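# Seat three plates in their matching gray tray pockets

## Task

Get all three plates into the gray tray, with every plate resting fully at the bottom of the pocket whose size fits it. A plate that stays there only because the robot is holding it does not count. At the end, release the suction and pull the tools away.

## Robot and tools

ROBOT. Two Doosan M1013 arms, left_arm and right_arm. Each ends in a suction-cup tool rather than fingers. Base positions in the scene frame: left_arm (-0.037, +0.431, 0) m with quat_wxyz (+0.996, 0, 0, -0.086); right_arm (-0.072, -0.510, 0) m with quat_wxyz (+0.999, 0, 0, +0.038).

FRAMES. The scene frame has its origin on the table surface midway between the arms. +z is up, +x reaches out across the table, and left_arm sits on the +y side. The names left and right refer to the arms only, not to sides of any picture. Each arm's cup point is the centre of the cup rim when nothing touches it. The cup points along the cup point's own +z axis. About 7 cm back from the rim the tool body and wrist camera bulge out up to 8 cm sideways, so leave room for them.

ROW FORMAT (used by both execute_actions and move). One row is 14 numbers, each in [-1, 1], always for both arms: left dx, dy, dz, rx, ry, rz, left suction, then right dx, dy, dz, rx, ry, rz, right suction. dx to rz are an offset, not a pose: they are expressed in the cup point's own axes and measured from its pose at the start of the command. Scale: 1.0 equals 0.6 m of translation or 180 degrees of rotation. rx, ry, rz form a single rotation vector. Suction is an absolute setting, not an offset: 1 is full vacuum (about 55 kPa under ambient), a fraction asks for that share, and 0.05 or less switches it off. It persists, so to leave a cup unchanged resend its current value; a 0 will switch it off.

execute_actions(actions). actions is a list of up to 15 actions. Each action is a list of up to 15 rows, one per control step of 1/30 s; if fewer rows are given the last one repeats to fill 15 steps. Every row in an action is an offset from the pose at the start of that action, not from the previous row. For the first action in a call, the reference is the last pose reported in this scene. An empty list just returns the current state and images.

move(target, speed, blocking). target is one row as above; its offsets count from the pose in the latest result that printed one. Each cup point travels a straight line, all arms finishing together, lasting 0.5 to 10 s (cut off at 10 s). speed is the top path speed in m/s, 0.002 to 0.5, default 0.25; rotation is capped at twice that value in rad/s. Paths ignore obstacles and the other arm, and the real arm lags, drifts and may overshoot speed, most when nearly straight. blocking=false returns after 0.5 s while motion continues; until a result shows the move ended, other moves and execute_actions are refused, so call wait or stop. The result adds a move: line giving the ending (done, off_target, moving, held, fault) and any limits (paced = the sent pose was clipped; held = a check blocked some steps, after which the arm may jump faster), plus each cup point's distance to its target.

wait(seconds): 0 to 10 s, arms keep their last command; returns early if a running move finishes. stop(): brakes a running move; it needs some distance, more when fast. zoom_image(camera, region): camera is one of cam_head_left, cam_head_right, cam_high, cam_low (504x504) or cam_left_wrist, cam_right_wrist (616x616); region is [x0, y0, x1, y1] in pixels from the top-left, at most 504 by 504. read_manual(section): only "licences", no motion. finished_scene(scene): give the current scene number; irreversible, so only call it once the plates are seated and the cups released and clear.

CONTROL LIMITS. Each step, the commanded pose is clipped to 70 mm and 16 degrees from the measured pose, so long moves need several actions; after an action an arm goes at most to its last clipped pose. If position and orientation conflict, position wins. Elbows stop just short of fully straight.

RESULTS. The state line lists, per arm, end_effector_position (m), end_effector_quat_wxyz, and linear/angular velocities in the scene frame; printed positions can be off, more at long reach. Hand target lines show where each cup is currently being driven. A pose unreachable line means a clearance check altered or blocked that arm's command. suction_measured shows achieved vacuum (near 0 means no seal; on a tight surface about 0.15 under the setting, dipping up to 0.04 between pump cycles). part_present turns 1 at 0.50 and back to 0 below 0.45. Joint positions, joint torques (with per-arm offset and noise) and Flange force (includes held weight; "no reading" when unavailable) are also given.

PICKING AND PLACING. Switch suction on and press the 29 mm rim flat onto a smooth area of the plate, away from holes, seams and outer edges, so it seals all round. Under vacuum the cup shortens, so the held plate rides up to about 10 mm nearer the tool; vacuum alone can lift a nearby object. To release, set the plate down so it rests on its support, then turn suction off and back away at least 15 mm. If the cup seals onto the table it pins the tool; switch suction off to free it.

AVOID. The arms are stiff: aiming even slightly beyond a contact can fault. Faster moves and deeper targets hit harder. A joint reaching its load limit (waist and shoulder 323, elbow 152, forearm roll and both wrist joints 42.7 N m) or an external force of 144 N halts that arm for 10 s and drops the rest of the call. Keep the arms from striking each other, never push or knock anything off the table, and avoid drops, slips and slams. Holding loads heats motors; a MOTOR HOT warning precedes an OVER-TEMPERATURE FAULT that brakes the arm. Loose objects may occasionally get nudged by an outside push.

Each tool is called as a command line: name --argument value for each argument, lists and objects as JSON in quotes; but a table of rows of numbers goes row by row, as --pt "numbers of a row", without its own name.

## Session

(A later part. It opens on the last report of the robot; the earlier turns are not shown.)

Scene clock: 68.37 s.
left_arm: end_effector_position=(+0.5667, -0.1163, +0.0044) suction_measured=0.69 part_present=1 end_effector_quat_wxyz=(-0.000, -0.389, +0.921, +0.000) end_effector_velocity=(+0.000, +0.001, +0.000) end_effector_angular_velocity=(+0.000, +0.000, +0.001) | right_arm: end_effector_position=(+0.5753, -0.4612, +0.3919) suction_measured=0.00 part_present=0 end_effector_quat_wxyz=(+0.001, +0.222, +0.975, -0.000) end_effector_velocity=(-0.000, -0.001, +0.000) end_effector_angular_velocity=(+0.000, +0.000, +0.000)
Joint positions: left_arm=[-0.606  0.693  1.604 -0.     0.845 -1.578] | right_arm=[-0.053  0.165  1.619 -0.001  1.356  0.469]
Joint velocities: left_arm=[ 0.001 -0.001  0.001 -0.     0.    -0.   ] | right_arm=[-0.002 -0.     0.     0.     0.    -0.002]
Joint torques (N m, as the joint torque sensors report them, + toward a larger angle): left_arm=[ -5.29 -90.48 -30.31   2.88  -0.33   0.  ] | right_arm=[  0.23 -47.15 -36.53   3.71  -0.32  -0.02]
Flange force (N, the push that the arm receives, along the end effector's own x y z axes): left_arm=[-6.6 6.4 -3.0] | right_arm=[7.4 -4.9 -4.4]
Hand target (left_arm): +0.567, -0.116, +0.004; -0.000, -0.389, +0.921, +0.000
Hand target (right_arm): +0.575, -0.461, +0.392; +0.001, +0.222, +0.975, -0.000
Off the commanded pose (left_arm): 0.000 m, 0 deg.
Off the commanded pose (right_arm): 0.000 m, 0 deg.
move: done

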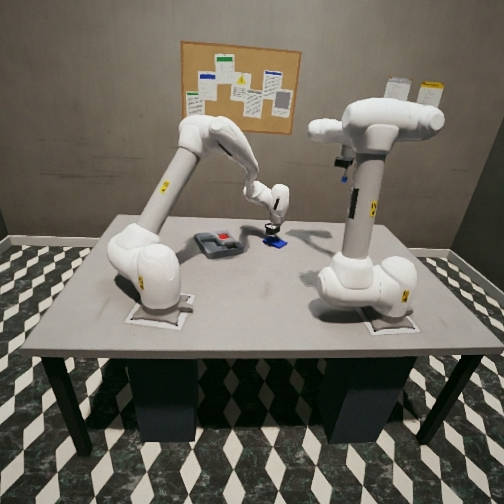

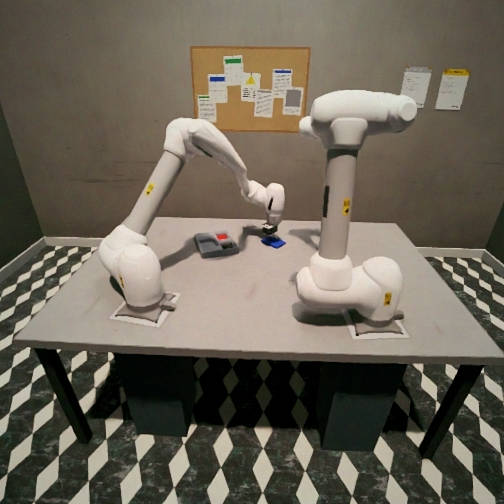

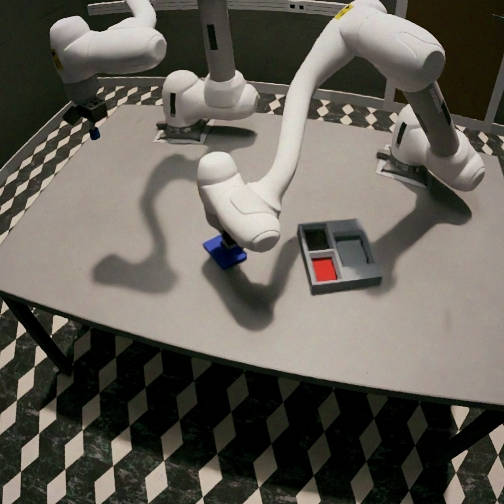

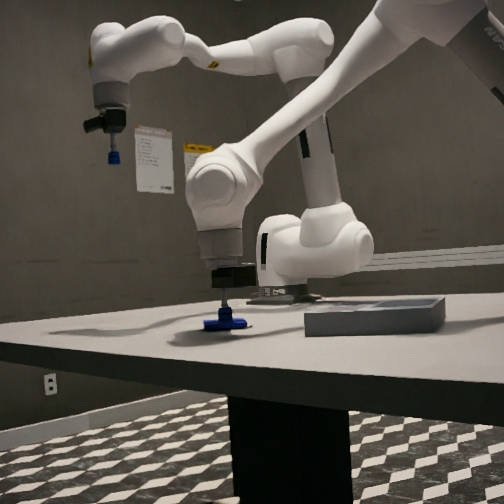

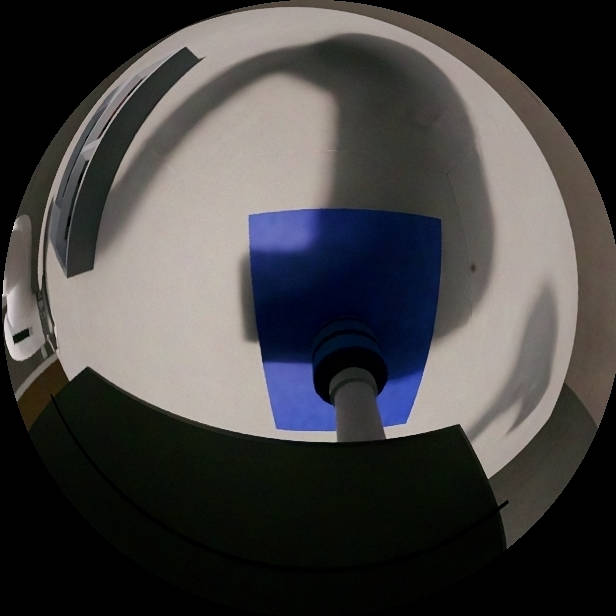

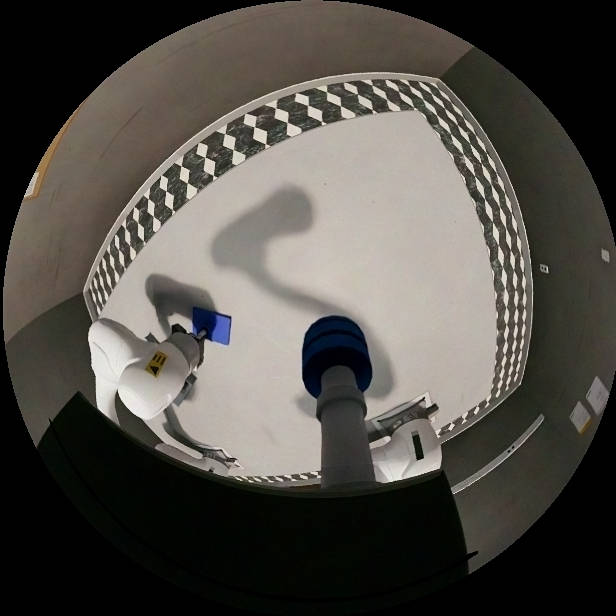

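move --target '[0,0,-0.08,0,0,0.147,1,0,0,0,0,0,0,0]' --speed 0.2

move --target '[-0.095,0.623,0,0,0,0,1,0,0,0,0,0,0,0]'

move --target '[0,0,0.025,0,0,0,1,0,0,0,0,0,0,0]' --speed 0.03

zoom_image --camera "cam_left_wrist" --region '[200,160,490,450]'

Scene clock: 74.33 s.
left_arm: end_effector_position=(+0.5667, -0.1163, +0.0524) suction_measured=0.99 part_present=1 end_effector_quat_wxyz=(-0.000, -0.168, +0.986, +0.000) end_effector_velocity=(+0.000, -0.001, +0.000) end_effector_angular_velocity=(-0.001, -0.001, -0.002) | right_arm: end_effector_position=(+0.5753, -0.4612, +0.3919) suction_measured=0.00 part_present=0 end_effector_quat_wxyz=(+0.001, +0.222, +0.975, -0.000) end_effector_velocity=(+0.001, -0.000, -0.001) end_effector_angular_velocity=(-0.001, +0.000, +0.001)
Joint positions: left_arm=[-0.606  0.644  1.586 -0.     0.912 -1.116] | right_arm=[-0.053  0.165  1.619 -0.001  1.356  0.469]
Joint velocities: left_arm=[-0.     0.    -0.001 -0.    -0.     0.002] | right_arm=[-0.     0.001 -0.    -0.001 -0.001 -0.001]
Joint torques (N m, as the joint torque sensors report them, + toward a larger angle): left_arm=[ -3.85 -91.19 -31.81   3.08  -0.23   0.05] | right_arm=[ -0.16 -47.48 -36.7    3.73  -0.15   0.08]
Flange force (N, the push that the arm receives, along the end effector's own x y z axes): left_arm=[-3.3 3.9 1.3] | right_arm=[7.0 -3.9 -3.2]
Hand target (left_arm): +0.567, -0.116, +0.052; -0.000, -0.168, +0.986, +0.000
Hand target (right_arm): +0.575, -0.461, +0.392; +0.001, +0.222, +0.975, -0.000
Off the commanded pose (left_arm): 0.000 m, 0 deg.
Off the commanded pose (right_arm): 0.000 m, 0 deg.
move: done

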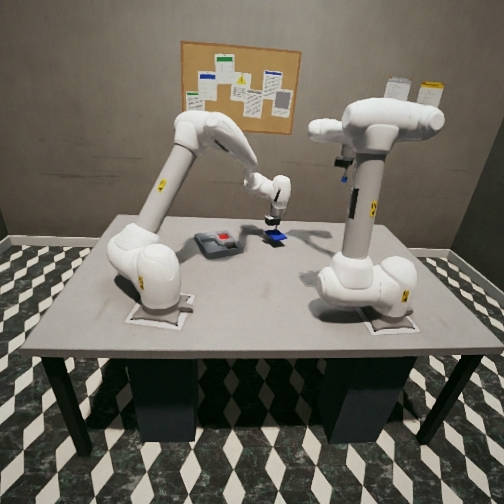

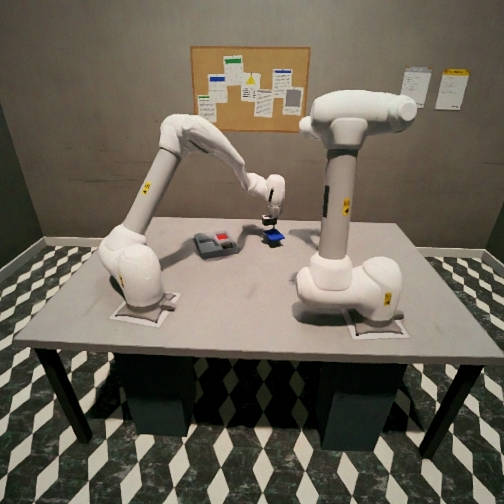

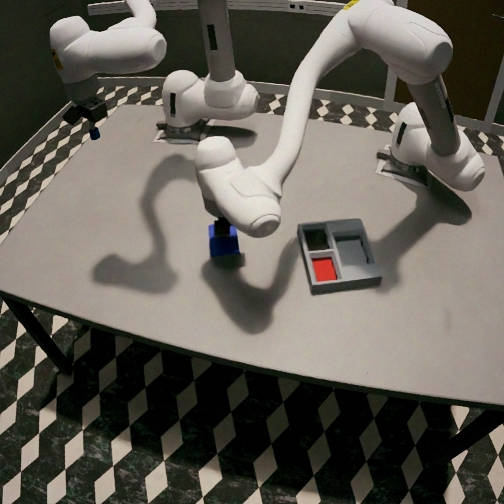

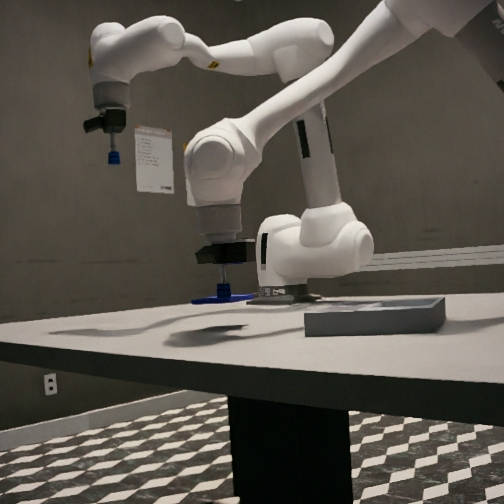

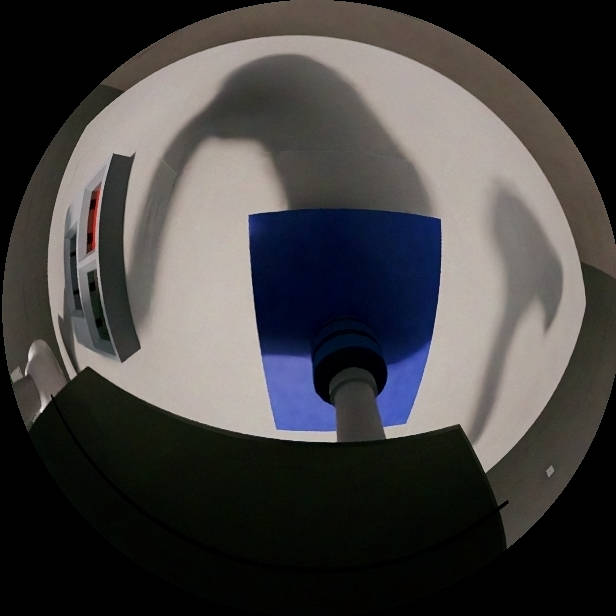

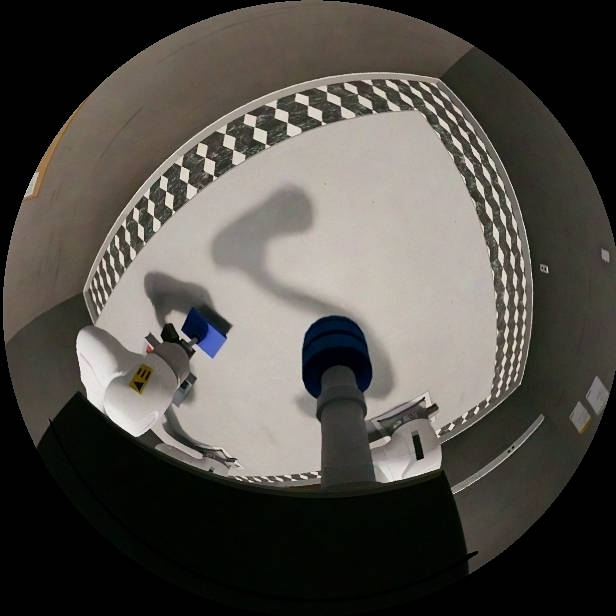

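Scene clock: 76.23 s.
left_arm: end_effector_position=(+0.4969, +0.2552, +0.0524) suction_measured=0.99 part_present=1 end_effector_quat_wxyz=(-0.000, -0.168, +0.986, +0.000) end_effector_velocity=(-0.001, +0.000, -0.001) end_effector_angular_velocity=(+0.001, +0.002, +0.000) | right_arm: end_effector_position=(+0.5753, -0.4612, +0.3919) suction_measured=0.00 part_present=0 end_effector_quat_wxyz=(+0.001, +0.222, +0.975, -0.000) end_effector_velocity=(-0.000, -0.000, -0.000) end_effector_angular_velocity=(-0.000, +0.002, +0.000)
Joint positions: left_arm=[-0.207  0.338  2.115 -0.     0.689 -0.717] | right_arm=[-0.053  0.165  1.619 -0.001  1.356  0.469]
Joint velocities: left_arm=[ 0.     0.001  0.001 -0.    -0.     0.   ] | right_arm=[-0.     0.001 -0.    -0.     0.002 -0.   ]
Joint torques (N m, as the joint torque sensors report them, + toward a larger angle): left_arm=[ -2.21 -57.13 -26.49   2.55  -0.09  -0.43] | right_arm=[ -0.26 -47.38 -36.46   3.61  -0.12   0.04]
Flange force (N, the push that the arm receives, along the end effector's own x y z axes): left_arm=[0.3 6.2 0.5] | right_arm=[7.9 -3.7 -4.2]
Hand target (left_arm): +0.497, +0.255, +0.052; -0.000, -0.168, +0.986, +0.000
Hand target (right_arm): +0.575, -0.461, +0.392; +0.001, +0.222, +0.975, -0.000
Off the commanded pose (left_arm): 0.000 m, 0 deg.
Off the commanded pose (right_arm): 0.000 m, 0 deg.
move: done

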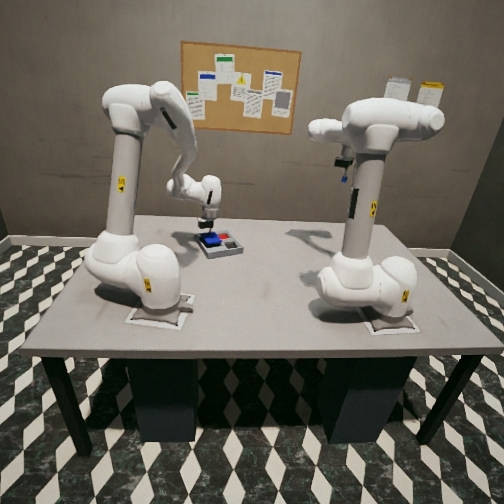

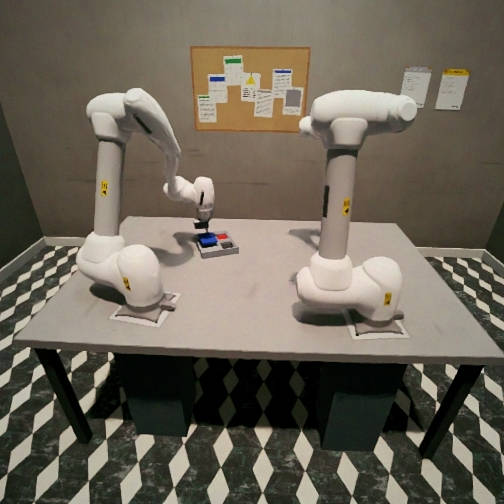

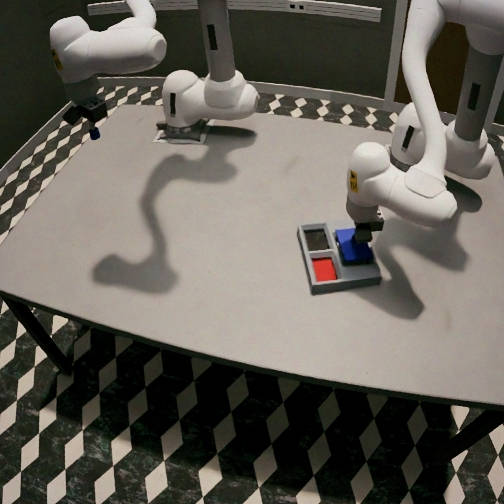

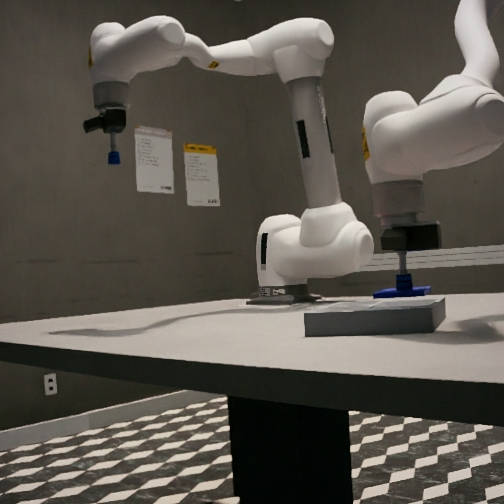

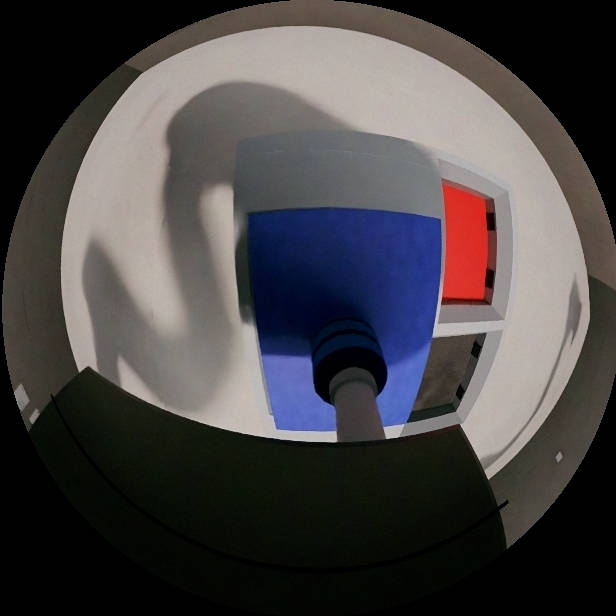

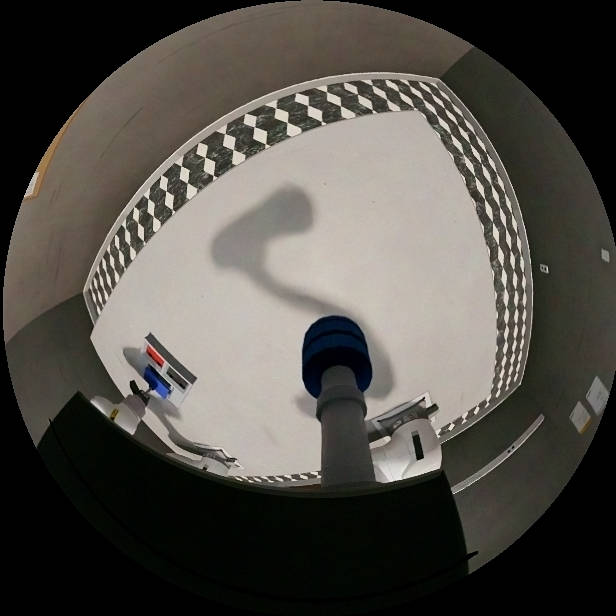

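Scene clock: 76.97 s.
left_arm: end_effector_position=(+0.4969, +0.2552, +0.0374) suction_measured=0.99 part_present=1 end_effector_quat_wxyz=(-0.000, -0.168, +0.986, +0.000) end_effector_velocity=(+0.001, -0.000, +0.002) end_effector_angular_velocity=(-0.001, -0.004, +0.001) | right_arm: end_effector_position=(+0.5753, -0.4612, +0.3919) suction_measured=0.00 part_present=0 end_effector_quat_wxyz=(+0.001, +0.222, +0.975, -0.000) end_effector_velocity=(-0.000, +0.000, +0.000) end_effector_angular_velocity=(+0.000, -0.000, +0.001)
Joint positions: left_arm=[-0.207  0.36   2.122 -0.     0.66  -0.717] | right_arm=[-0.053  0.165  1.619 -0.001  1.356  0.469]
Joint velocities: left_arm=[ 0.    -0.003 -0.001  0.    -0.    -0.001] | right_arm=[ 0.001 -0.     0.     0.     0.     0.   ]
Joint torques (N m, as the joint torque sensors report them, + toward a larger angle): left_arm=[ -3.6  -57.68 -26.44   2.39  -0.11  -0.21] | right_arm=[ -0.54 -48.08 -36.49   3.77  -0.3    0.05]
Flange force (N, the push that the arm receives, along the end effector's own x y z axes): left_arm=[1.1 9.4 -1.4] | right_arm=[6.4 -3.0 -3.8]
Hand target (left_arm): +0.497, +0.255, +0.037; -0.000, -0.168, +0.986, +0.000
Hand target (right_arm): +0.575, -0.461, +0.392; +0.001, +0.222, +0.975, -0.000
Off the commanded pose (left_arm): 0.000 m, 0 deg.
Off the commanded pose (right_arm): 0.000 m, 0 deg.
move: done

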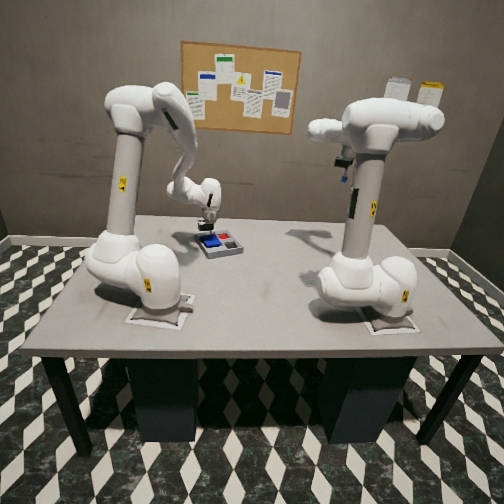

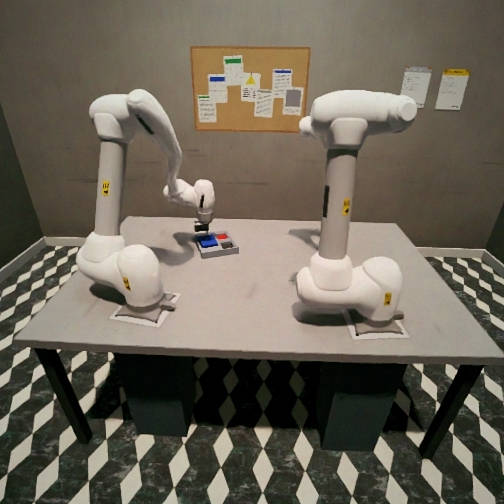

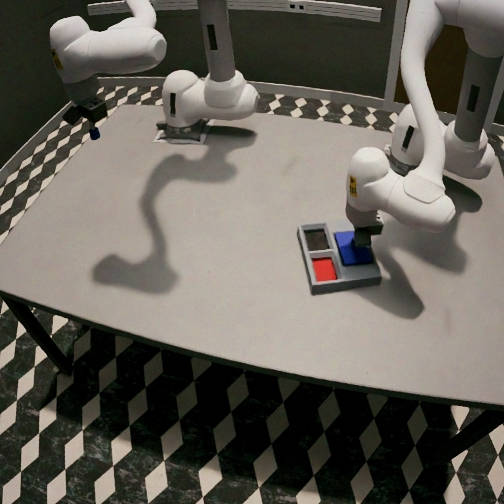

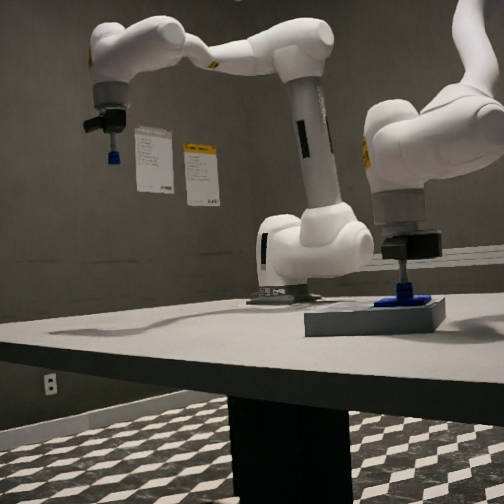

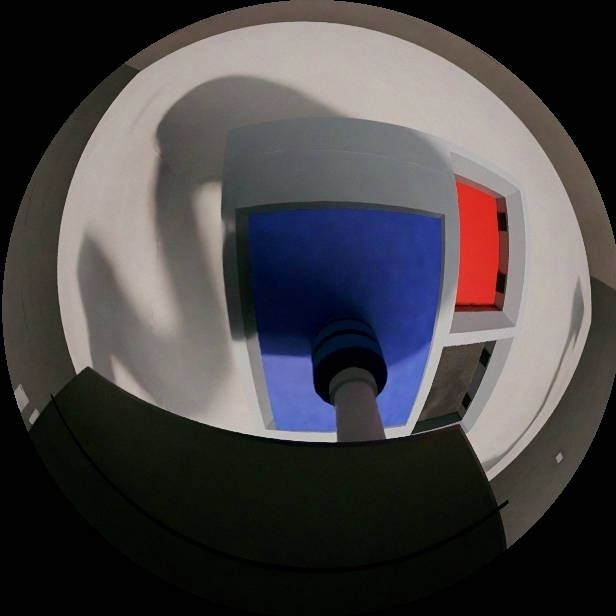

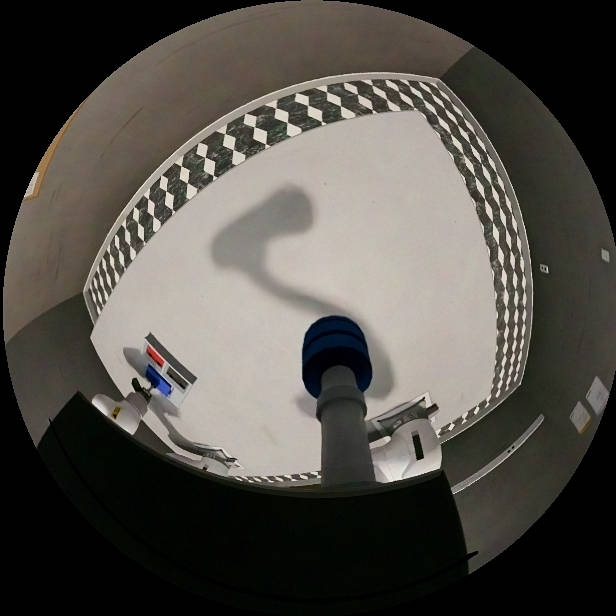

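Region (200, 160, 490, 450) of cam_left_wrist's 616x616 image, scaled by 1.738, with more detail than that image has.

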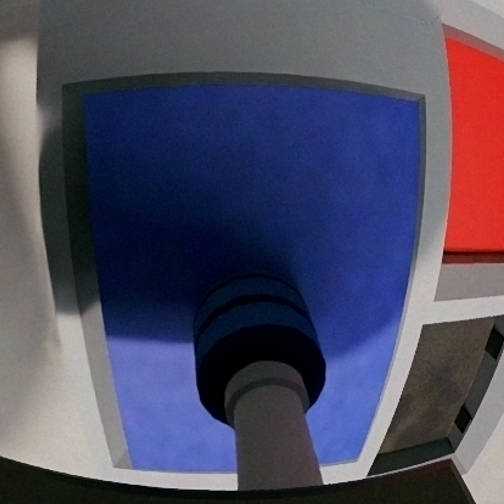

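move --target '[0.006,0.001,0.011,0,0,0.005,1,0,0,0,0,0,0,0]' --speed 0.02

zoom_image --camera "cam_left_wrist" --region '[200,160,490,450]'

Scene clock: 79.23 s.
left_arm: end_effector_position=(+0.4934, +0.2546, +0.0308) suction_measured=0.99 part_present=1 end_effector_quat_wxyz=(-0.000, -0.160, +0.987, +0.000) end_effector_velocity=(+0.000, +0.000, +0.000) end_effector_angular_velocity=(+0.000, +0.000, +0.002) | right_arm: end_effector_position=(+0.5753, -0.4612, +0.3919) suction_measured=0.00 part_present=0 end_effector_quat_wxyz=(+0.001, +0.222, +0.975, -0.000) end_effector_velocity=(+0.000, +0.001, +0.000) end_effector_angular_velocity=(-0.000, -0.001, -0.001)
Joint positions: left_arm=[-0.211  0.366  2.131 -0.     0.645 -0.704] | right_arm=[-0.053  0.165  1.619 -0.001  1.356  0.469]
Joint velocities: left_arm=[ 0.    -0.001 -0.     0.     0.001 -0.001] | right_arm=[ 0.001 -0.    -0.    -0.    -0.001  0.002]
Joint torques (N m, as the joint torque sensors report them, + toward a larger angle): left_arm=[ -2.88 -57.69 -24.92   2.41  -0.09  -0.29] | right_arm=[ -0.32 -47.84 -36.24   3.69  -0.28   0.04]
Flange force (N, the push that the arm receives, along the end effector's own x y z axes): left_arm=[0.0 7.3 -1.2] | right_arm=[6.5 -3.1 -4.4]
Hand target (left_arm): +0.493, +0.255, +0.031; -0.000, -0.160, +0.987, +0.000
Hand target (right_arm): +0.575, -0.461, +0.392; +0.001, +0.222, +0.975, -0.000
Off the commanded pose (left_arm): 0.000 m, 0 deg.
Off the commanded pose (right_arm): 0.000 m, 0 deg.
move: done

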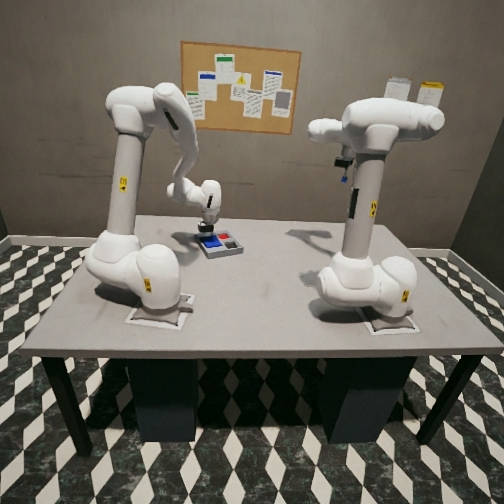

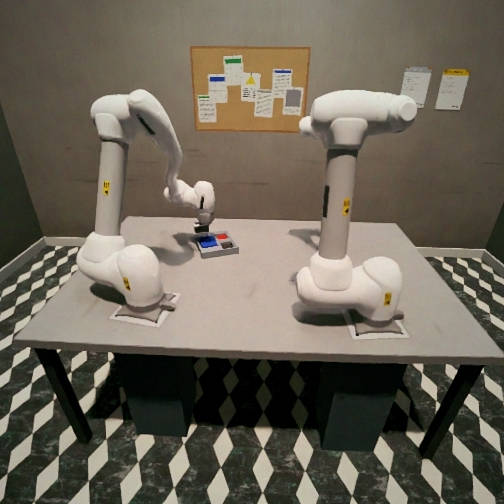

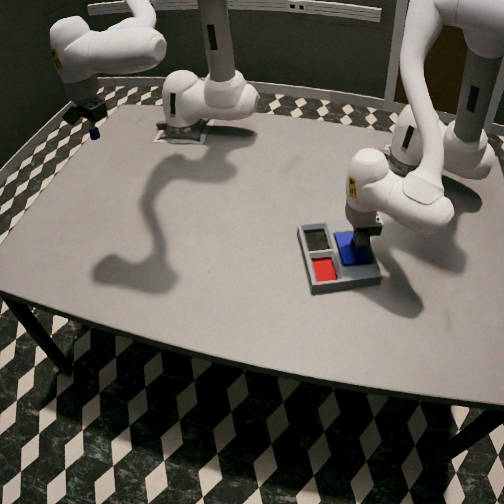

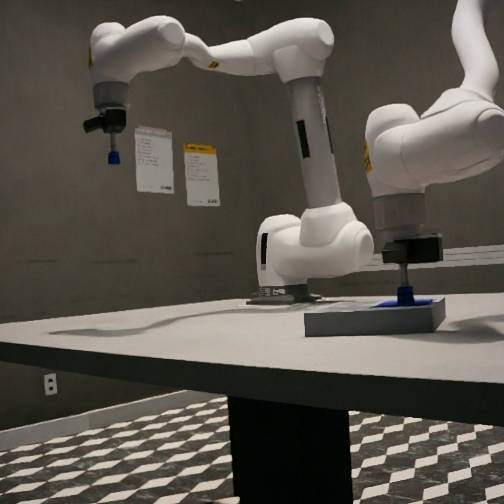

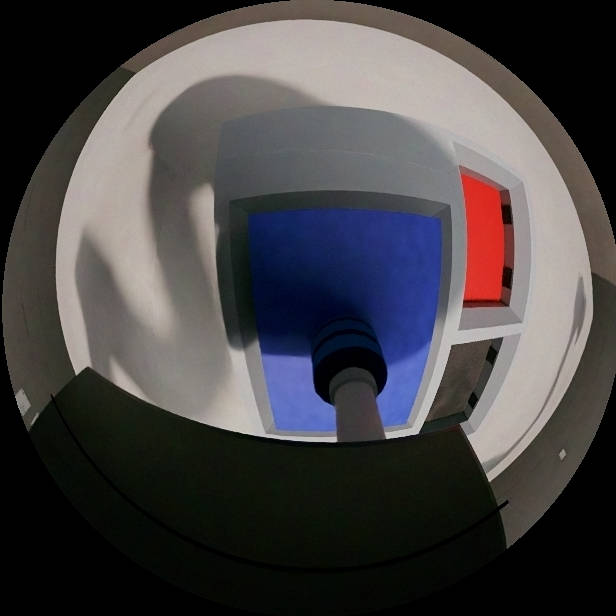

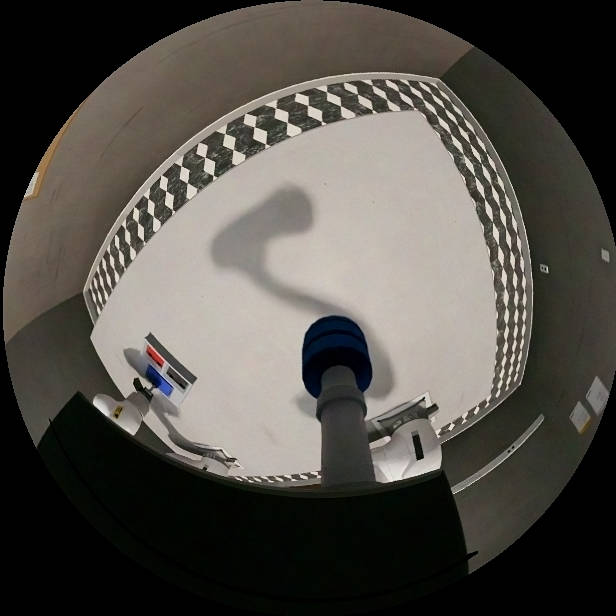

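Region (200, 160, 490, 450) of cam_left_wrist's 616x616 image, scaled by 1.738, with more detail than that image has.

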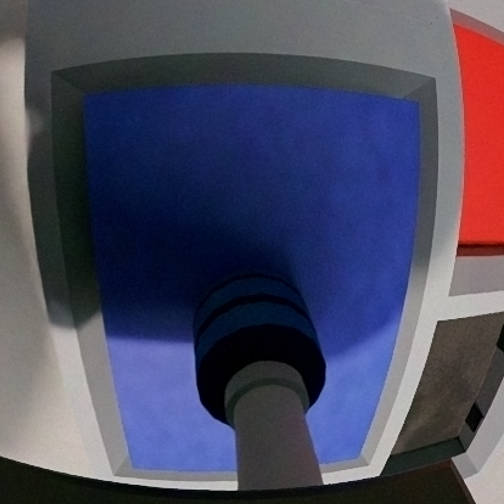

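move --target '[0,0.001,0.006,0,0,-0.002,1,0,0,0,0,0,0,0]' --speed 0.012

move --target '[0,0,0.038,0,0,0,1,0,0,0,0,0,0,0]' --speed 0.012

Scene clock: 81.63 s.
left_arm: end_effector_position=(+0.4932, +0.2551, +0.0272) suction_measured=0.99 part_present=1 end_effector_quat_wxyz=(-0.000, -0.163, +0.987, +0.000) end_effector_velocity=(-0.000, +0.001, -0.000) end_effector_angular_velocity=(+0.000, +0.001, -0.000) | right_arm: end_effector_position=(+0.5753, -0.4612, +0.3919) suction_measured=0.00 part_present=0 end_effector_quat_wxyz=(+0.001, +0.222, +0.975, -0.000) end_effector_velocity=(+0.000, -0.001, -0.000) end_effector_angular_velocity=(-0.000, +0.000, -0.001)
Joint positions: left_arm=[-0.21   0.371  2.133 -0.     0.637 -0.71 ] | right_arm=[-0.053  0.165  1.619 -0.001  1.356  0.469]
Joint velocities: left_arm=[ 0.001 -0.001  0.001  0.     0.     0.002] | right_arm=[-0.001  0.001  0.    -0.    -0.001  0.   ]
Joint torques (N m, as the joint torque sensors report them, + toward a larger angle): left_arm=[ -4.46 -58.71 -25.39   2.34  -0.19  -0.32] | right_arm=[ -0.32 -47.48 -36.23   3.7   -0.25   0.11]
Flange force (N, the push that the arm receives, along the end effector's own x y z axes): left_arm=[-1.5 10.2 -0.2] | right_arm=[7.0 -3.5 -4.5]
Hand target (left_arm): +0.493, +0.255, +0.027; -0.000, -0.163, +0.987, +0.000
Hand target (right_arm): +0.575, -0.461, +0.392; +0.001, +0.222, +0.975, -0.000
Off the commanded pose (left_arm): 0.000 m, 0 deg.
Off the commanded pose (right_arm): 0.000 m, 0 deg.
move: done

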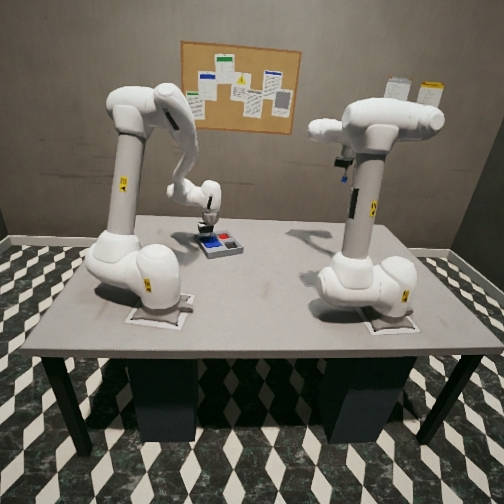

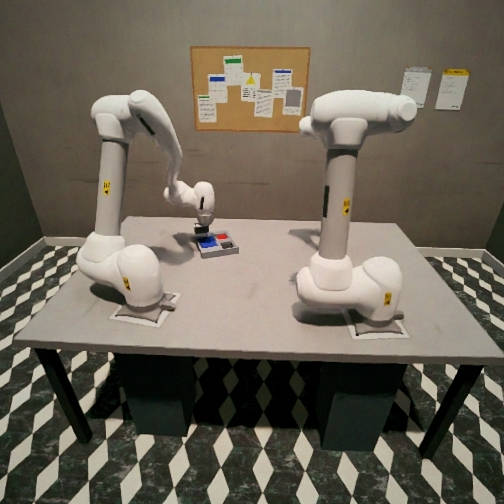

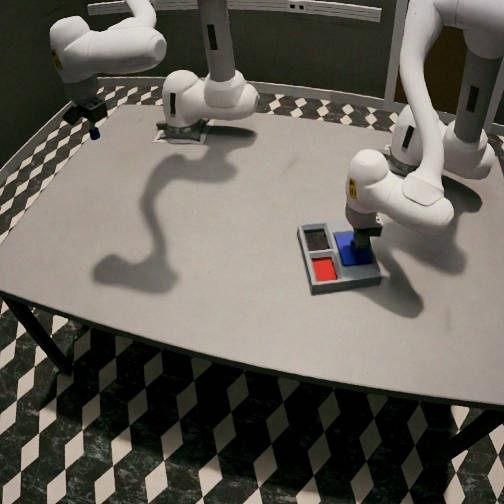

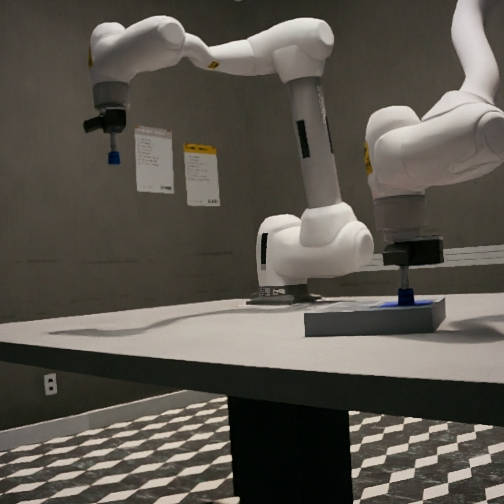

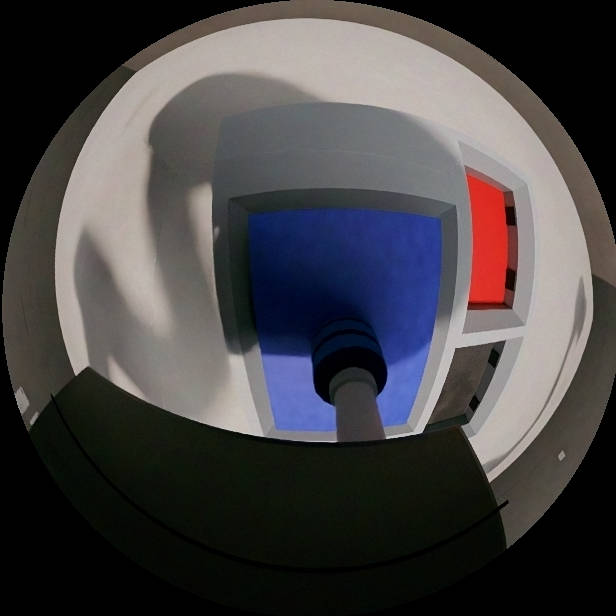

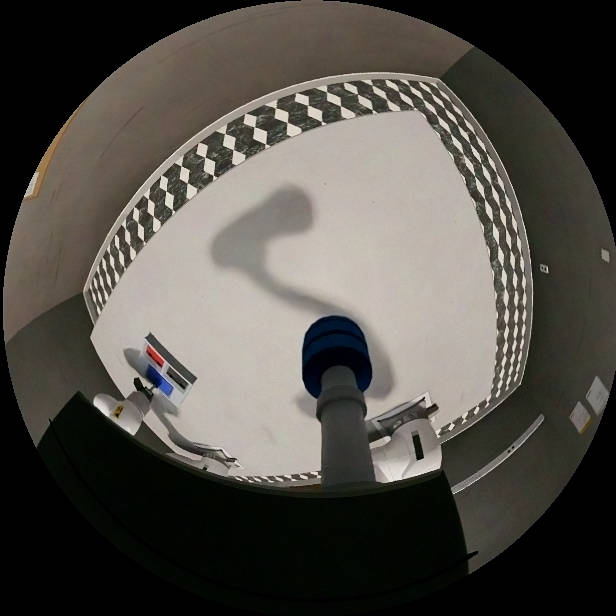

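Scene clock: 83.77 s.
left_arm: end_effector_position=(+0.4932, +0.2551, +0.0044) suction_measured=0.99 part_present=1 end_effector_quat_wxyz=(-0.000, -0.163, +0.987, +0.000) end_effector_velocity=(-0.001, -0.000, -0.001) end_effector_angular_velocity=(+0.001, +0.004, -0.001) | right_arm: end_effector_position=(+0.5753, -0.4612, +0.3919) suction_measured=0.00 part_present=0 end_effector_quat_wxyz=(+0.001, +0.222, +0.975, -0.000) end_effector_velocity=(-0.000, -0.001, -0.000) end_effector_angular_velocity=(+0.001, +0.001, -0.001)
Joint positions: left_arm=[-0.21   0.407  2.143 -0.     0.592 -0.71 ] | right_arm=[-0.053  0.165  1.619 -0.001  1.356  0.469]
Joint velocities: left_arm=[-0.001  0.002 -0.    -0.     0.002 -0.   ] | right_arm=[-0.002 -0.     0.001  0.001  0.    -0.001]
Joint torques (N m, as the joint torque sensors report them, + toward a larger angle): left_arm=[ -6.11 -58.29 -21.89   2.16  -0.46   0.04] | right_arm=[ -0.6  -47.35 -36.56   3.62  -0.24   0.03]
Flange force (N, the push that the arm receives, along the end effector's own x y z axes): left_arm=[-4.3 9.8 -4.5] | right_arm=[7.5 -3.9 -4.0]
Hand target (left_arm): +0.493, +0.255, +0.004; -0.000, -0.163, +0.987, +0.000
Hand target (right_arm): +0.575, -0.461, +0.392; +0.001, +0.222, +0.975, -0.000
Off the commanded pose (left_arm): 0.000 m, 0 deg.
Off the commanded pose (right_arm): 0.000 m, 0 deg.
move: done

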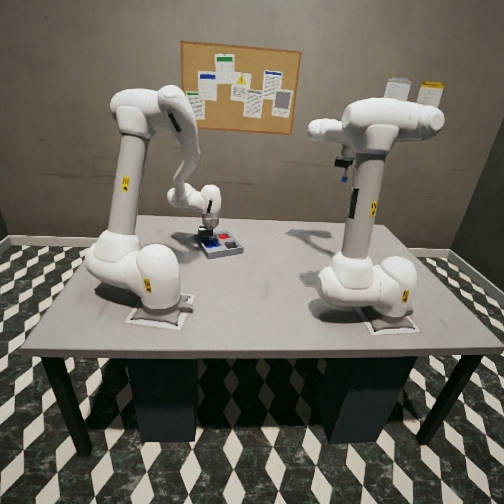

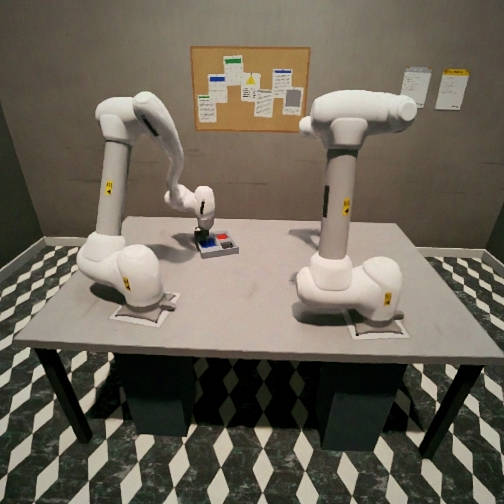

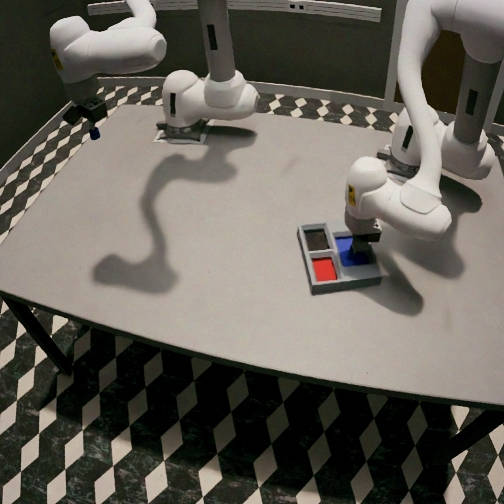

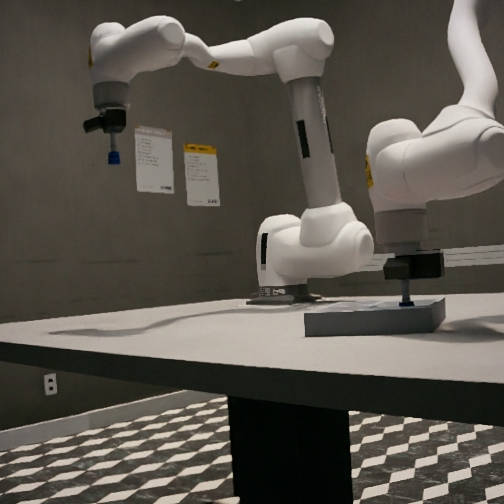

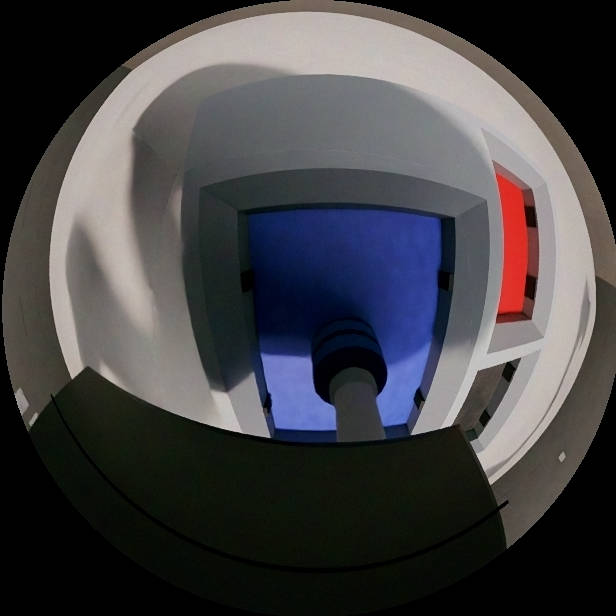

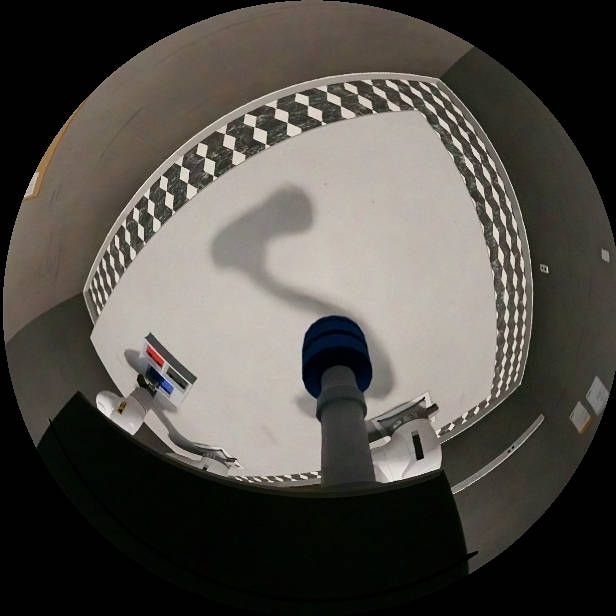

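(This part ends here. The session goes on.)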